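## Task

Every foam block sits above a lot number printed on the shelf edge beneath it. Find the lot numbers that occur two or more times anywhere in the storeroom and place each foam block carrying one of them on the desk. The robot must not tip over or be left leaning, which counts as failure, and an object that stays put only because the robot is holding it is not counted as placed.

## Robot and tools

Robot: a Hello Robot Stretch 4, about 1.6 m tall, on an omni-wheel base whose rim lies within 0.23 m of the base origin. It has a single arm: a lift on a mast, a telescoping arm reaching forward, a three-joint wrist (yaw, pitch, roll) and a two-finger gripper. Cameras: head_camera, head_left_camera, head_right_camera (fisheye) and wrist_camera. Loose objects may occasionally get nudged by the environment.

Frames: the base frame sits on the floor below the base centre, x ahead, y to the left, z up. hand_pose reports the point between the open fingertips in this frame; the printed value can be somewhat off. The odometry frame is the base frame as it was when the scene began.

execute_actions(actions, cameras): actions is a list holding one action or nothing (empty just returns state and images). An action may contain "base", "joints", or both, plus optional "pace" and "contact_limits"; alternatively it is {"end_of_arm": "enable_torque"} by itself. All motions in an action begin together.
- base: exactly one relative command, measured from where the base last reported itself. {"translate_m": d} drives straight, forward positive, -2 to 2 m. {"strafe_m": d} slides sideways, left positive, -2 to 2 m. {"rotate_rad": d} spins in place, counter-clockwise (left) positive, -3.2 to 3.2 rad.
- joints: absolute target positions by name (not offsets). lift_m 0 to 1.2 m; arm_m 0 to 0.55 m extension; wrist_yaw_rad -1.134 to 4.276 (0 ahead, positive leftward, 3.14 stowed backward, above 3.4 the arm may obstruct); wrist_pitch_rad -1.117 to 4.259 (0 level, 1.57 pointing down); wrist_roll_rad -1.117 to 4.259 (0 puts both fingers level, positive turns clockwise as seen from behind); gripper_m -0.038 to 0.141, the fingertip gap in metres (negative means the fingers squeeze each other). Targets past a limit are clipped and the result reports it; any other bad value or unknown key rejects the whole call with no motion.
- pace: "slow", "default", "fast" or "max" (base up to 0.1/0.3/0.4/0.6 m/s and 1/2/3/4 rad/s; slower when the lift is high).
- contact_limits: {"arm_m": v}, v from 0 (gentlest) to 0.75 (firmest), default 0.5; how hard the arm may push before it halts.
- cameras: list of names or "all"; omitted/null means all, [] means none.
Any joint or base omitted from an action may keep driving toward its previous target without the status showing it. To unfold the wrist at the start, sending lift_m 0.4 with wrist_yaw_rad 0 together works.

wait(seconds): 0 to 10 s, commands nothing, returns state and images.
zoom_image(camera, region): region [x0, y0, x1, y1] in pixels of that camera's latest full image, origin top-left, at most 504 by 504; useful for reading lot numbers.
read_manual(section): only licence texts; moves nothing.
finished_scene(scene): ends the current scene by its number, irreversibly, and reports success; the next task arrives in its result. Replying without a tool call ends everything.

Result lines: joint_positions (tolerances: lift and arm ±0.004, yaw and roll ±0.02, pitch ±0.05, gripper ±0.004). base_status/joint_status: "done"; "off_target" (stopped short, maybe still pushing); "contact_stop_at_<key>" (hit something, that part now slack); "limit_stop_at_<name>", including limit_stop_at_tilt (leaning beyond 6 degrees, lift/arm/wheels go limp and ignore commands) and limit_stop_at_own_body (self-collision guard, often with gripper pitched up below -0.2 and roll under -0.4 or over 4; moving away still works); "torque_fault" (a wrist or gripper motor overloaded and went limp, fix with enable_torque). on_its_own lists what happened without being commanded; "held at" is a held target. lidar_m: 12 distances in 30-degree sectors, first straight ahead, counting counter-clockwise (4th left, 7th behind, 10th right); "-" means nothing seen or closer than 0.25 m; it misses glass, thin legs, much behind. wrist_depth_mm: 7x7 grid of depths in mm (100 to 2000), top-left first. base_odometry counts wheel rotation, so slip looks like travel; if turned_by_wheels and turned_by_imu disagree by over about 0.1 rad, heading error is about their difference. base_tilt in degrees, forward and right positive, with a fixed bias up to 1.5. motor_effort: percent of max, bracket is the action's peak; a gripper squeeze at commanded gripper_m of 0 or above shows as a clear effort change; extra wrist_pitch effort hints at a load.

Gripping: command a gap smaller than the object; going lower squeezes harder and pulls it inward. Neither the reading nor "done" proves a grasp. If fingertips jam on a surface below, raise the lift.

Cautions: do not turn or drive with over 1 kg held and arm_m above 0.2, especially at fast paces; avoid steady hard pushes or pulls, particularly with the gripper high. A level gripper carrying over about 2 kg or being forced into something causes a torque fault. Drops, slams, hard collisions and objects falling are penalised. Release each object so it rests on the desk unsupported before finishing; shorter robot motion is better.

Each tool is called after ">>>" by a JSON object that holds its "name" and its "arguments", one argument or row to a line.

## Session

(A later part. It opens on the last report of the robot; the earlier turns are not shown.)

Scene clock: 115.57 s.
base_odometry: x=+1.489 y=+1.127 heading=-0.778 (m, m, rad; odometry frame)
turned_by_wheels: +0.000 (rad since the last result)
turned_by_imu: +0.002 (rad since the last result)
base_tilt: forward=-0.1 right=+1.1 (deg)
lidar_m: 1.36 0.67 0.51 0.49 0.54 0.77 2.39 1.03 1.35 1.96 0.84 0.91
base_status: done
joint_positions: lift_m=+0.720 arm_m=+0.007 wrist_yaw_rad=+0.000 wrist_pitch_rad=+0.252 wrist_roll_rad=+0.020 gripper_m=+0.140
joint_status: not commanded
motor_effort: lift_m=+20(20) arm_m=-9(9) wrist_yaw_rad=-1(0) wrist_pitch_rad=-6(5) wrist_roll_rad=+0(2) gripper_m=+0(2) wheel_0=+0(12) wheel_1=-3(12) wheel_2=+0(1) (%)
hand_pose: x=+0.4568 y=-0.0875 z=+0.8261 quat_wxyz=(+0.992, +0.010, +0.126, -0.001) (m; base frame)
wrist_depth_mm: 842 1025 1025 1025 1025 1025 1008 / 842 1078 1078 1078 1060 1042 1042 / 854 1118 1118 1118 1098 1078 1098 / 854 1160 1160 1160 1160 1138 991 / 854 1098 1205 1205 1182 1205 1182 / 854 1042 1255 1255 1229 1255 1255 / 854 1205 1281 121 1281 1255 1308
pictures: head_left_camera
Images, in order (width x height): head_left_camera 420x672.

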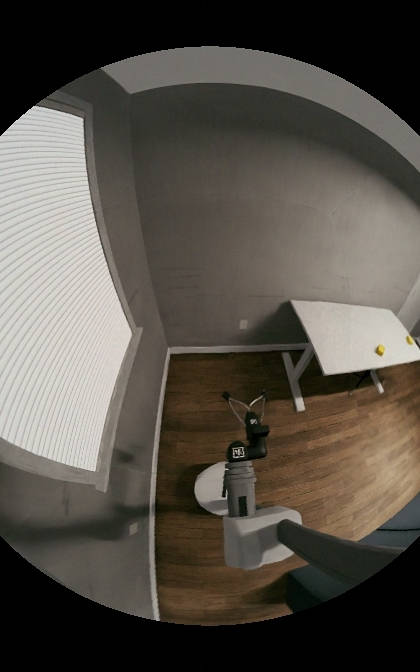

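>>> {"name": "execute_actions", "arguments": {
  "actions": [
    {"base":{"translate_m":-2},"joints":{"lift_m":0.42},"pace":"max"}
  ],
  "cameras": ["head_right_camera"]
}}

Scene clock: 126.60 s.
base_odometry: x=+0.065 y=+2.532 heading=-0.779 (m, m, rad; odometry frame)
turned_by_wheels: +0.000 (rad since the last result)
turned_by_imu: +0.009 (rad since the last result)
base_tilt: forward=-0.1 right=+0.9 (deg)
lidar_m: 2.07 0.82 0.60 0.57 0.54 0.40 0.38 0.40 0.57 1.75 0.86 0.72
base_status: done
joint_positions: lift_m=+0.420 arm_m=+0.007 wrist_yaw_rad=+0.000 wrist_pitch_rad=+0.252 wrist_roll_rad=+0.020 gripper_m=+0.140
joint_status: all done
motor_effort: lift_m=+18(16) arm_m=-9(9) wrist_yaw_rad=-1(1) wrist_pitch_rad=-5(5) wrist_roll_rad=+0(1) gripper_m=+0(2) wheel_0=-1(8) wheel_1=-1(9) wheel_2=+0(13) (%)
hand_pose: x=+0.4568 y=-0.0874 z=+0.5263 quat_wxyz=(+0.992, +0.010, +0.126, -0.001) (m; base frame)
wrist_depth_mm: 904 1308 - - - - 525 / 904 1308 - - - - 530 / 931 1336 - - - 778 530 / 931 1336 - - - 788 530 / 931 1182 1499 1464 1499 768 525 / 917 991 1008 1118 1008 621 517 / 866 866 891 121 891 707 512
pictures: head_right_camera
Images, in order (width x height): head_right_camera 420x672.

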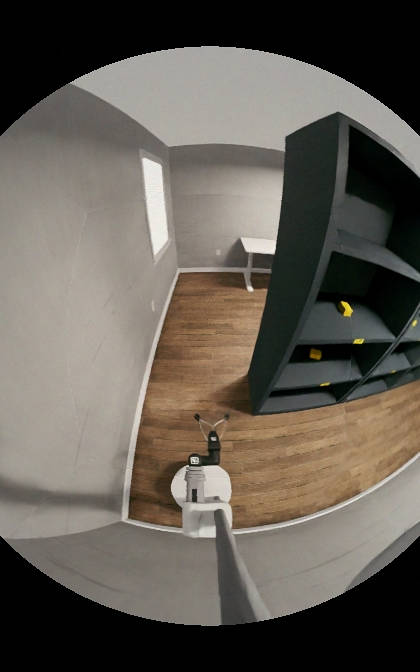

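>>> {"name": "execute_actions", "arguments": {
  "actions": [
    {"base":{"rotate_rad":-0.035},"pace":"max"}
  ],
  "cameras": []
}}

>>> {"name": "execute_actions", "arguments": {
  "actions": [
    {"base":{"strafe_m":-0.85},"pace":"max"}
  ],
  "cameras": ["wrist_camera","head_camera"]
}}

>>> {"name": "zoom_image", "arguments": {
  "camera": "head_camera",
  "region": [160,295,270,355]
}}

>>> {"name": "execute_actions", "arguments": {
  "actions": [
    {"base":{"strafe_m":-0.93},"pace":"max"}
  ],
  "cameras": ["wrist_camera","head_camera"]
}}

>>> {"name": "zoom_image", "arguments": {
  "camera": "head_camera",
  "region": [160,295,270,355]
}}

>>> {"name": "execute_actions", "arguments": {
  "actions": [
    {"base":{"strafe_m":-0.93},"pace":"max"}
  ],
  "cameras": ["wrist_camera","head_camera"]
}}

>>> {"name": "zoom_image", "arguments": {
  "camera": "head_camera",
  "region": [160,295,270,355]
}}

Scene clock: 136.83 s.
base_odometry: x=+0.065 y=+2.532 heading=-0.814 (m, m, rad; odometry frame)
turned_by_wheels: -0.035 (rad since the last result)
turned_by_imu: -0.035 (rad since the last result)
base_tilt: forward=-0.1 right=+1.0 (deg)
lidar_m: 2.24 0.86 0.62 0.58 0.55 0.40 0.38 0.38 0.54 1.51 0.88 0.75
base_status: done
joint_positions: lift_m=+0.420 arm_m=+0.007 wrist_yaw_rad=+0.000 wrist_pitch_rad=+0.252 wrist_roll_rad=+0.020 gripper_m=+0.140
joint_status: not commanded
motor_effort: lift_m=+18(18) arm_m=-8(9) wrist_yaw_rad=+1(3) wrist_pitch_rad=-5(5) wrist_roll_rad=-1(0) gripper_m=-1(1) wheel_0=+1(6) wheel_1=-1(5) wheel_2=-2(7) (%)
hand_pose: x=+0.4568 y=-0.0875 z=+0.5263 quat_wxyz=(+0.992, +0.010, +0.126, -0.001) (m; base frame)
wrist_depth_mm: 960 1464 - - - 707 488 / 960 1430 - - - 699 488 / 976 1430 - - - 707 492 / 976 1464 - - - 707 492 / 976 1255 1464 1464 1464 699 492 / 960 1008 991 1118 1025 569 488 / 866 878 904 121 891 640 480
pictures: none
No camera images: the call's "cameras" was empty. Leave "cameras" out to get every camera's image.

Scene clock: 139.73 s.
base_odometry: x=-0.553 y=+1.948 heading=-0.814 (m, m, rad; odometry frame)
turned_by_wheels: +0.000 (rad since the last result)
turned_by_imu: +0.000 (rad since the last result)
base_tilt: forward=-0.2 right=+1.0 (deg)
lidar_m: 0.60 0.63 1.49 1.43 0.56 0.39 0.38 0.39 0.54 1.53 0.87 0.65
base_status: done
joint_positions: lift_m=+0.420 arm_m=+0.007 wrist_yaw_rad=+0.000 wrist_pitch_rad=+0.252 wrist_roll_rad=+0.020 gripper_m=+0.140
joint_status: not commanded
motor_effort: lift_m=+18(18) arm_m=-9(9) wrist_yaw_rad=+0(0) wrist_pitch_rad=-4(6) wrist_roll_rad=+0(1) gripper_m=-1(0) wheel_0=-2(14) wheel_1=+2(10) wheel_2=+0(1) (%)
hand_pose: x=+0.4568 y=-0.0875 z=+0.5263 quat_wxyz=(+0.992, +0.010, +0.126, -0.001) (m; base frame)
wrist_depth_mm: 661 759 759 759 750 750 521 / 668 798 788 788 798 768 530 / 609 715 597 609 750 654 525 / 389 392 387 389 392 389 392 / 668 866 891 891 904 759 525 / 676 820 891 931 891 615 521 / 676 768 788 121 778 691 517
pictures: head_camera, wrist_camera
Images, in order (width x height): head_camera 420x560, wrist_camera 616x392.

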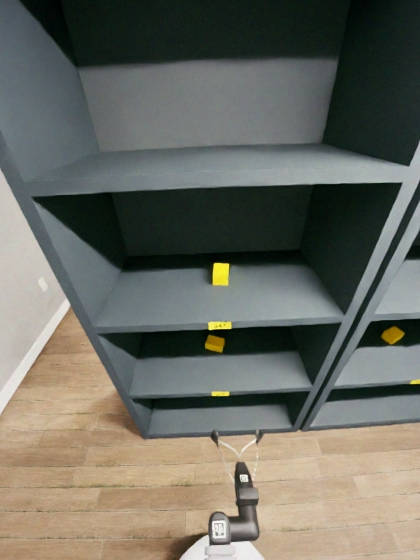

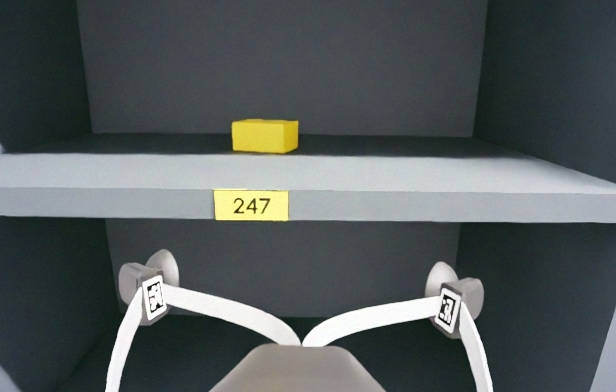

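Region (160, 295, 270, 355) of head_camera's 420x560 image, scaled by 4.582, with more detail than that image has; it fills the top 275 rows of this view, and the rest is white.

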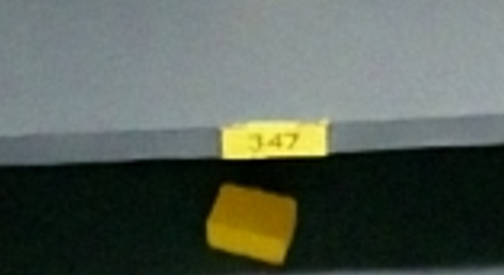

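Scene clock: 142.80 s.
base_odometry: x=-1.229 y=+1.310 heading=-0.814 (m, m, rad; odometry frame)
turned_by_wheels: +0.000 (rad since the last result)
turned_by_imu: +0.000 (rad since the last result)
base_tilt: forward=-0.2 right=+1.0 (deg)
lidar_m: 0.60 0.63 0.89 1.52 0.56 0.39 0.38 0.39 0.54 1.48 0.88 0.64
base_status: done
joint_positions: lift_m=+0.420 arm_m=+0.007 wrist_yaw_rad=+0.000 wrist_pitch_rad=+0.252 wrist_roll_rad=+0.020 gripper_m=+0.140
joint_status: not commanded
motor_effort: lift_m=+18(18) arm_m=-9(9) wrist_yaw_rad=+0(1) wrist_pitch_rad=-4(6) wrist_roll_rad=+1(0) gripper_m=-1(2) wheel_0=-2(14) wheel_1=+3(13) wheel_2=+0(1) (%)
hand_pose: x=+0.4568 y=-0.0875 z=+0.5263 quat_wxyz=(+0.992, +0.010, +0.126, -0.001) (m; base frame)
wrist_depth_mm: 647 759 750 750 759 750 539 / 654 788 788 798 788 778 539 / 603 715 715 597 750 683 539 / 389 392 394 389 392 392 394 / 661 866 891 891 891 768 535 / 661 809 878 931 891 634 530 / 661 768 798 121 788 707 525
pictures: head_camera, wrist_camera
Images, in order (width x height): head_camera 420x560, wrist_camera 616x392.

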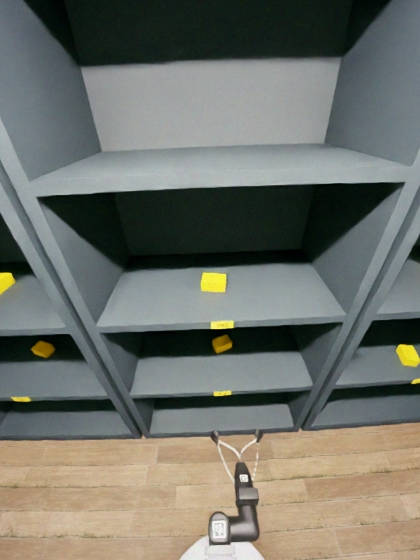

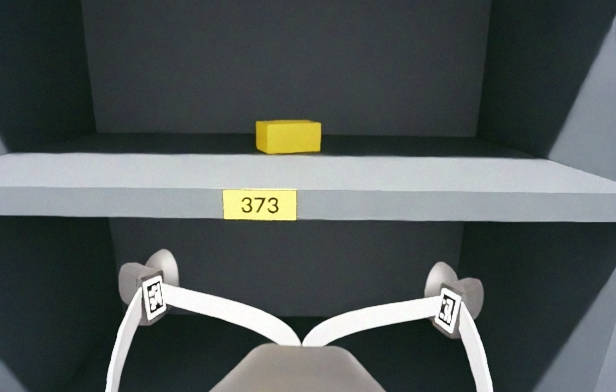

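Region (160, 295, 270, 355) of head_camera's 420x560 image, scaled by 4.582, with more detail than that image has; it fills the top 275 rows of this view, and the rest is white.

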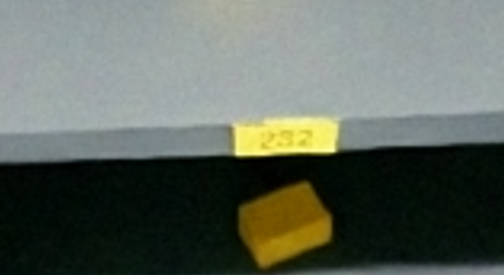

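Scene clock: 145.87 s.
base_odometry: x=-1.905 y=+0.671 heading=-0.814 (m, m, rad; odometry frame)
turned_by_wheels: +0.000 (rad since the last result)
turned_by_imu: +0.001 (rad since the last result)
base_tilt: forward=-0.1 right=+1.0 (deg)
lidar_m: 0.58 0.63 0.86 1.52 0.57 0.39 0.37 0.39 0.55 1.43 0.86 0.63
base_status: done
joint_positions: lift_m=+0.420 arm_m=+0.007 wrist_yaw_rad=+0.000 wrist_pitch_rad=+0.252 wrist_roll_rad=+0.020 gripper_m=+0.140
joint_status: not commanded
motor_effort: lift_m=+18(18) arm_m=-9(9) wrist_yaw_rad=+1(0) wrist_pitch_rad=-5(4) wrist_roll_rad=+2(1) gripper_m=+1(0) wheel_0=-1(12) wheel_1=+3(11) wheel_2=+0(0) (%)
hand_pose: x=+0.4568 y=-0.0875 z=+0.5263 quat_wxyz=(+0.992, +0.010, +0.126, -0.001) (m; base frame)
wrist_depth_mm: 640 768 768 759 759 750 544 / 654 788 778 798 798 778 549 / 591 707 715 609 759 691 549 / 392 392 394 397 392 394 394 / 654 842 904 891 878 798 549 / 654 798 891 931 891 640 544 / 647 768 788 121 778 723 539
pictures: head_camera, wrist_camera
Images, in order (width x height): head_camera 420x560, wrist_camera 616x392.

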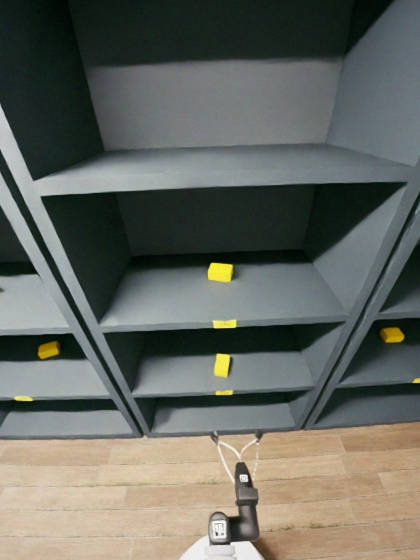

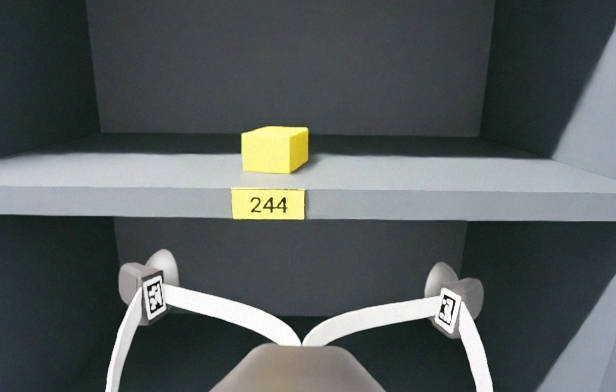

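Region (160, 295, 270, 355) of head_camera's 420x560 image, scaled by 4.582, with more detail than that image has; it fills the top 275 rows of this view, and the rest is white.

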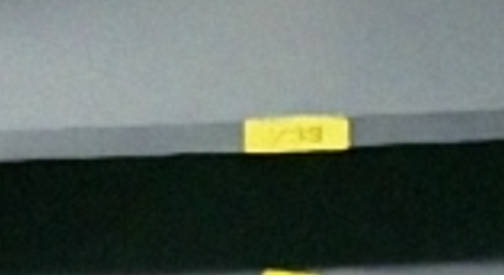

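>>> {"name": "execute_actions", "arguments": {
  "actions": [
    {"joints":{"wrist_pitch_rad":-0.35},"pace":"max"}
  ],
  "cameras": ["wrist_camera"]
}}

>>> {"name": "execute_actions", "arguments": {
  "actions": [
    {"base":{"strafe_m":-0.89},"pace":"max"}
  ],
  "cameras": ["wrist_camera","head_camera"]
}}

>>> {"name": "execute_actions", "arguments": {
  "actions": [
    {"joints":{"wrist_pitch_rad":0.25,"lift_m":0.485},"pace":"max"}
  ],
  "cameras": ["wrist_camera"]
}}

Scene clock: 152.07 s.
base_odometry: x=-1.905 y=+0.671 heading=-0.814 (m, m, rad; odometry frame)
turned_by_wheels: +0.000 (rad since the last result)
turned_by_imu: +0.000 (rad since the last result)
base_tilt: forward=-0.1 right=+1.0 (deg)
lidar_m: 0.60 0.63 0.90 1.55 0.53 0.38 0.37 0.38 0.54 1.42 0.85 0.64
base_status: not commanded
joint_positions: lift_m=+0.420 arm_m=+0.007 wrist_yaw_rad=+0.000 wrist_pitch_rad=-0.348 wrist_roll_rad=+0.020 gripper_m=+0.140
joint_status: all done
motor_effort: lift_m=+18(18) arm_m=-9(9) wrist_yaw_rad=-1(1) wrist_pitch_rad=-7(10) wrist_roll_rad=+1(0) gripper_m=+0(0) wheel_0=-1(1) wheel_1=+3(3) wheel_2=+0(0) (%)
hand_pose: x=+0.4486 y=-0.0875 z=+0.6965 quat_wxyz=(+0.985, +0.010, -0.173, +0.002) (m; base frame)
wrist_depth_mm: 634 960 1008 1008 1008 788 544 / 484 484 480 488 484 500 492 / 603 634 634 634 634 634 544 / 654 854 891 891 891 778 549 / 647 842 866 866 854 778 549 / 654 798 809 820 820 640 544 / 647 788 788 121 778 732 539
pictures: wrist_camera
Images, in order (width x height): wrist_camera 616x392.

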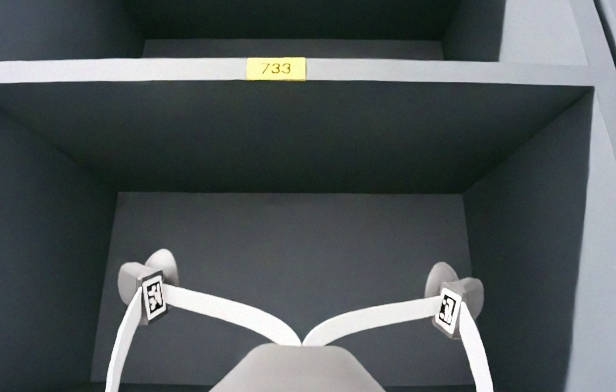

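Scene clock: 155.13 s.
base_odometry: x=-2.552 y=+0.060 heading=-0.814 (m, m, rad; odometry frame)
turned_by_wheels: +0.000 (rad since the last result)
turned_by_imu: +0.001 (rad since the last result)
base_tilt: forward=-0.2 right=+0.9 (deg)
lidar_m: 0.61 0.63 0.90 1.54 0.55 0.39 0.37 0.39 0.53 0.55 0.55 0.65
base_status: done
joint_positions: lift_m=+0.420 arm_m=+0.007 wrist_yaw_rad=+0.000 wrist_pitch_rad=-0.348 wrist_roll_rad=+0.020 gripper_m=+0.140
joint_status: not commanded
motor_effort: lift_m=+18(18) arm_m=-9(8) wrist_yaw_rad=-2(2) wrist_pitch_rad=-4(6) wrist_roll_rad=+1(1) gripper_m=+0(3) wheel_0=-2(14) wheel_1=+3(11) wheel_2=+0(0) (%)
hand_pose: x=+0.4486 y=-0.0875 z=+0.6965 quat_wxyz=(+0.985, +0.010, -0.173, +0.002) (m; base frame)
wrist_depth_mm: 574 866 1008 1025 991 891 615 / 504 484 484 484 480 504 500 / 569 640 634 634 627 627 585 / 585 809 878 891 891 820 615 / 585 759 854 854 854 842 615 / 585 707 809 820 809 723 609 / 580 778 798 121 788 768 609
pictures: head_camera, wrist_camera
Images, in order (width x height): head_camera 420x560, wrist_camera 616x392.

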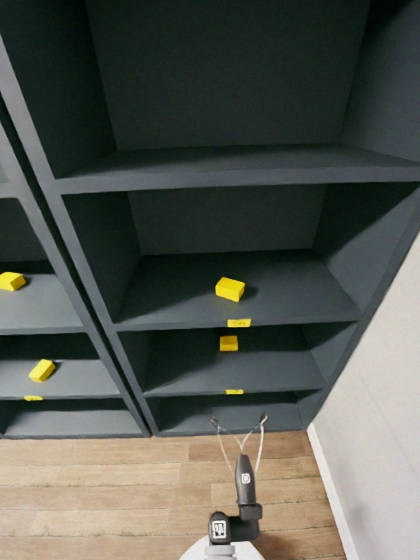

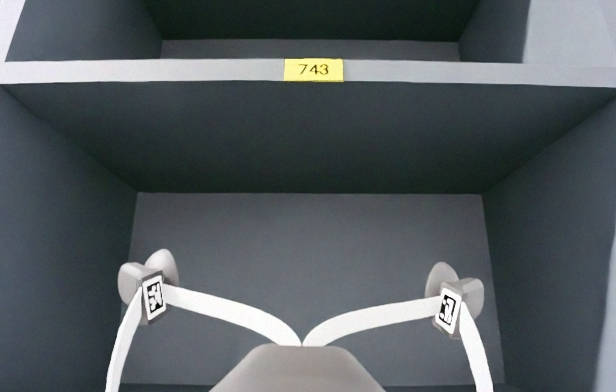

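Scene clock: 155.97 s.
base_odometry: x=-2.552 y=+0.060 heading=-0.814 (m, m, rad; odometry frame)
turned_by_wheels: +0.000 (rad since the last result)
turned_by_imu: +0.000 (rad since the last result)
base_tilt: forward=-0.1 right=+1.0 (deg)
lidar_m: 0.60 0.63 0.92 1.54 0.55 0.39 0.37 0.39 0.53 0.55 0.56 0.64
base_status: not commanded
joint_positions: lift_m=+0.485 arm_m=+0.007 wrist_yaw_rad=+0.000 wrist_pitch_rad=+0.252 wrist_roll_rad=+0.020 gripper_m=+0.140
joint_status: all done
motor_effort: lift_m=+21(23) arm_m=-8(8) wrist_yaw_rad=+0(3) wrist_pitch_rad=-5(4) wrist_roll_rad=+0(1) gripper_m=-1(1) wheel_0=-2(2) wheel_1=+3(3) wheel_2=+0(1) (%)
hand_pose: x=+0.4568 y=-0.0875 z=+0.5911 quat_wxyz=(+0.992, +0.010, +0.126, -0.001) (m; base frame)
wrist_depth_mm: 574 759 759 750 768 750 615 / 574 778 798 788 798 788 615 / 585 809 820 820 820 809 615 / 535 580 585 591 597 603 559 / 410 410 415 413 415 413 424 / 580 707 931 931 931 723 609 / 585 831 878 121 866 798 609
pictures: wrist_camera
Images, in order (width x height): wrist_camera 616x392.

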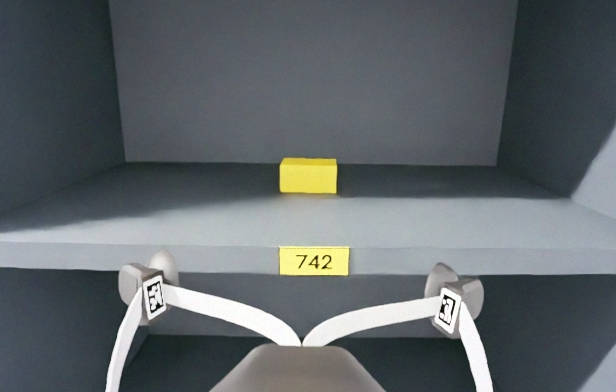

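>>> {"name": "execute_actions", "arguments": {
  "actions": [
    {"base":{"strafe_m":2},"joints":{"wrist_pitch_rad":-0.35},"pace":"max"}
  ],
  "cameras": ["wrist_camera"]
}}

>>> {"name": "execute_actions", "arguments": {
  "actions": [
    {"base":{"strafe_m":0.35},"joints":{"wrist_yaw_rad":0.6},"pace":"max"}
  ],
  "cameras": ["wrist_camera"]
}}

Scene clock: 165.17 s.
base_odometry: x=-1.098 y=+1.433 heading=-0.814 (m, m, rad; odometry frame)
turned_by_wheels: +0.000 (rad since the last result)
turned_by_imu: +0.003 (rad since the last result)
base_tilt: forward=+0.0 right=+0.9 (deg)
lidar_m: 0.58 0.62 0.88 1.53 0.55 0.38 0.36 0.40 0.55 1.51 0.87 0.64
base_status: done
joint_positions: lift_m=+0.485 arm_m=+0.007 wrist_yaw_rad=+0.000 wrist_pitch_rad=-0.348 wrist_roll_rad=+0.020 gripper_m=+0.140
joint_status: all done
motor_effort: lift_m=+20(21) arm_m=-9(8) wrist_yaw_rad=+1(1) wrist_pitch_rad=-4(9) wrist_roll_rad=+1(1) gripper_m=+0(0) wheel_0=+1(14) wheel_1=-2(12) wheel_2=+0(1) (%)
hand_pose: x=+0.4486 y=-0.0875 z=+0.7615 quat_wxyz=(+0.985, +0.010, -0.173, +0.002) (m; base frame)
wrist_depth_mm: 504 597 917 931 917 917 788 / 480 559 1008 1008 991 1008 750 / 452 492 492 488 492 488 484 / 439 603 723 723 715 707 707 / 418 525 866 866 866 866 809 / 407 492 809 820 809 809 788 / 404 603 788 121 778 788 778
pictures: wrist_camera
Images, in order (width x height): wrist_camera 616x392.

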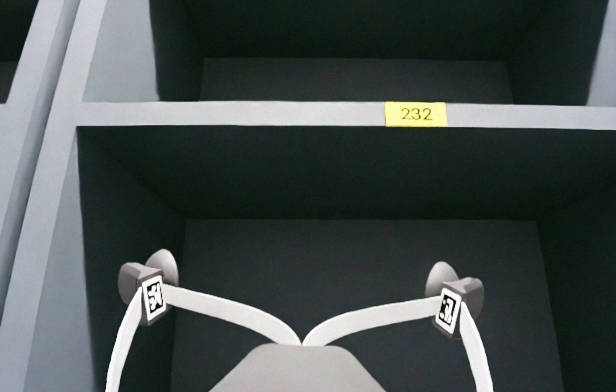

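Scene clock: 167.13 s.
base_odometry: x=-0.844 y=+1.674 heading=-0.814 (m, m, rad; odometry frame)
turned_by_wheels: +0.000 (rad since the last result)
turned_by_imu: +0.000 (rad since the last result)
base_tilt: forward=-0.2 right=+1.0 (deg)
lidar_m: 0.60 0.63 0.88 1.52 0.56 0.39 0.37 0.39 0.53 1.52 0.87 0.62
base_status: done
joint_positions: lift_m=+0.485 arm_m=+0.006 wrist_yaw_rad=+0.600 wrist_pitch_rad=-0.348 wrist_roll_rad=+0.020 gripper_m=+0.140
joint_status: all done
motor_effort: lift_m=+20(20) arm_m=-8(8) wrist_yaw_rad=-2(6) wrist_pitch_rad=-5(6) wrist_roll_rad=+0(1) gripper_m=+2(2) wheel_0=+1(12) wheel_1=-1(13) wheel_2=+0(1) (%)
hand_pose: x=+0.4506 y=+0.0809 z=+0.7615 quat_wxyz=(+0.940, +0.061, -0.163, +0.293) (m; base frame)
wrist_depth_mm: 1808 960 917 904 917 866 357 / 1808 976 1118 1078 946 389 342 / 1708 917 1078 525 488 488 324 / 1661 788 715 715 715 707 317 / 1576 831 1078 976 854 750 676 / 1537 768 991 946 788 691 661 / 1118 831 991 121 778 691 640
pictures: wrist_camera
Images, in order (width x height): wrist_camera 616x392.

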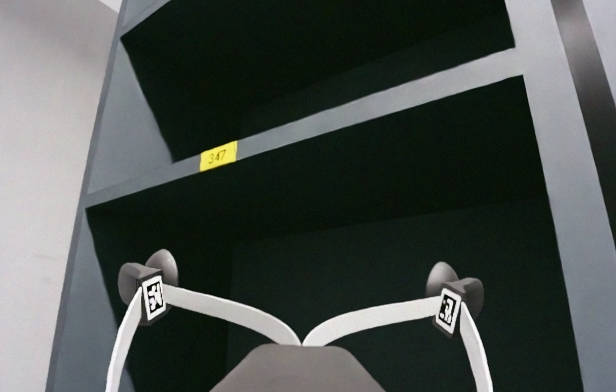

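>>> {"name": "finished_scene", "arguments": {
  "scene": 2
}}

The scene is finished: the task was done.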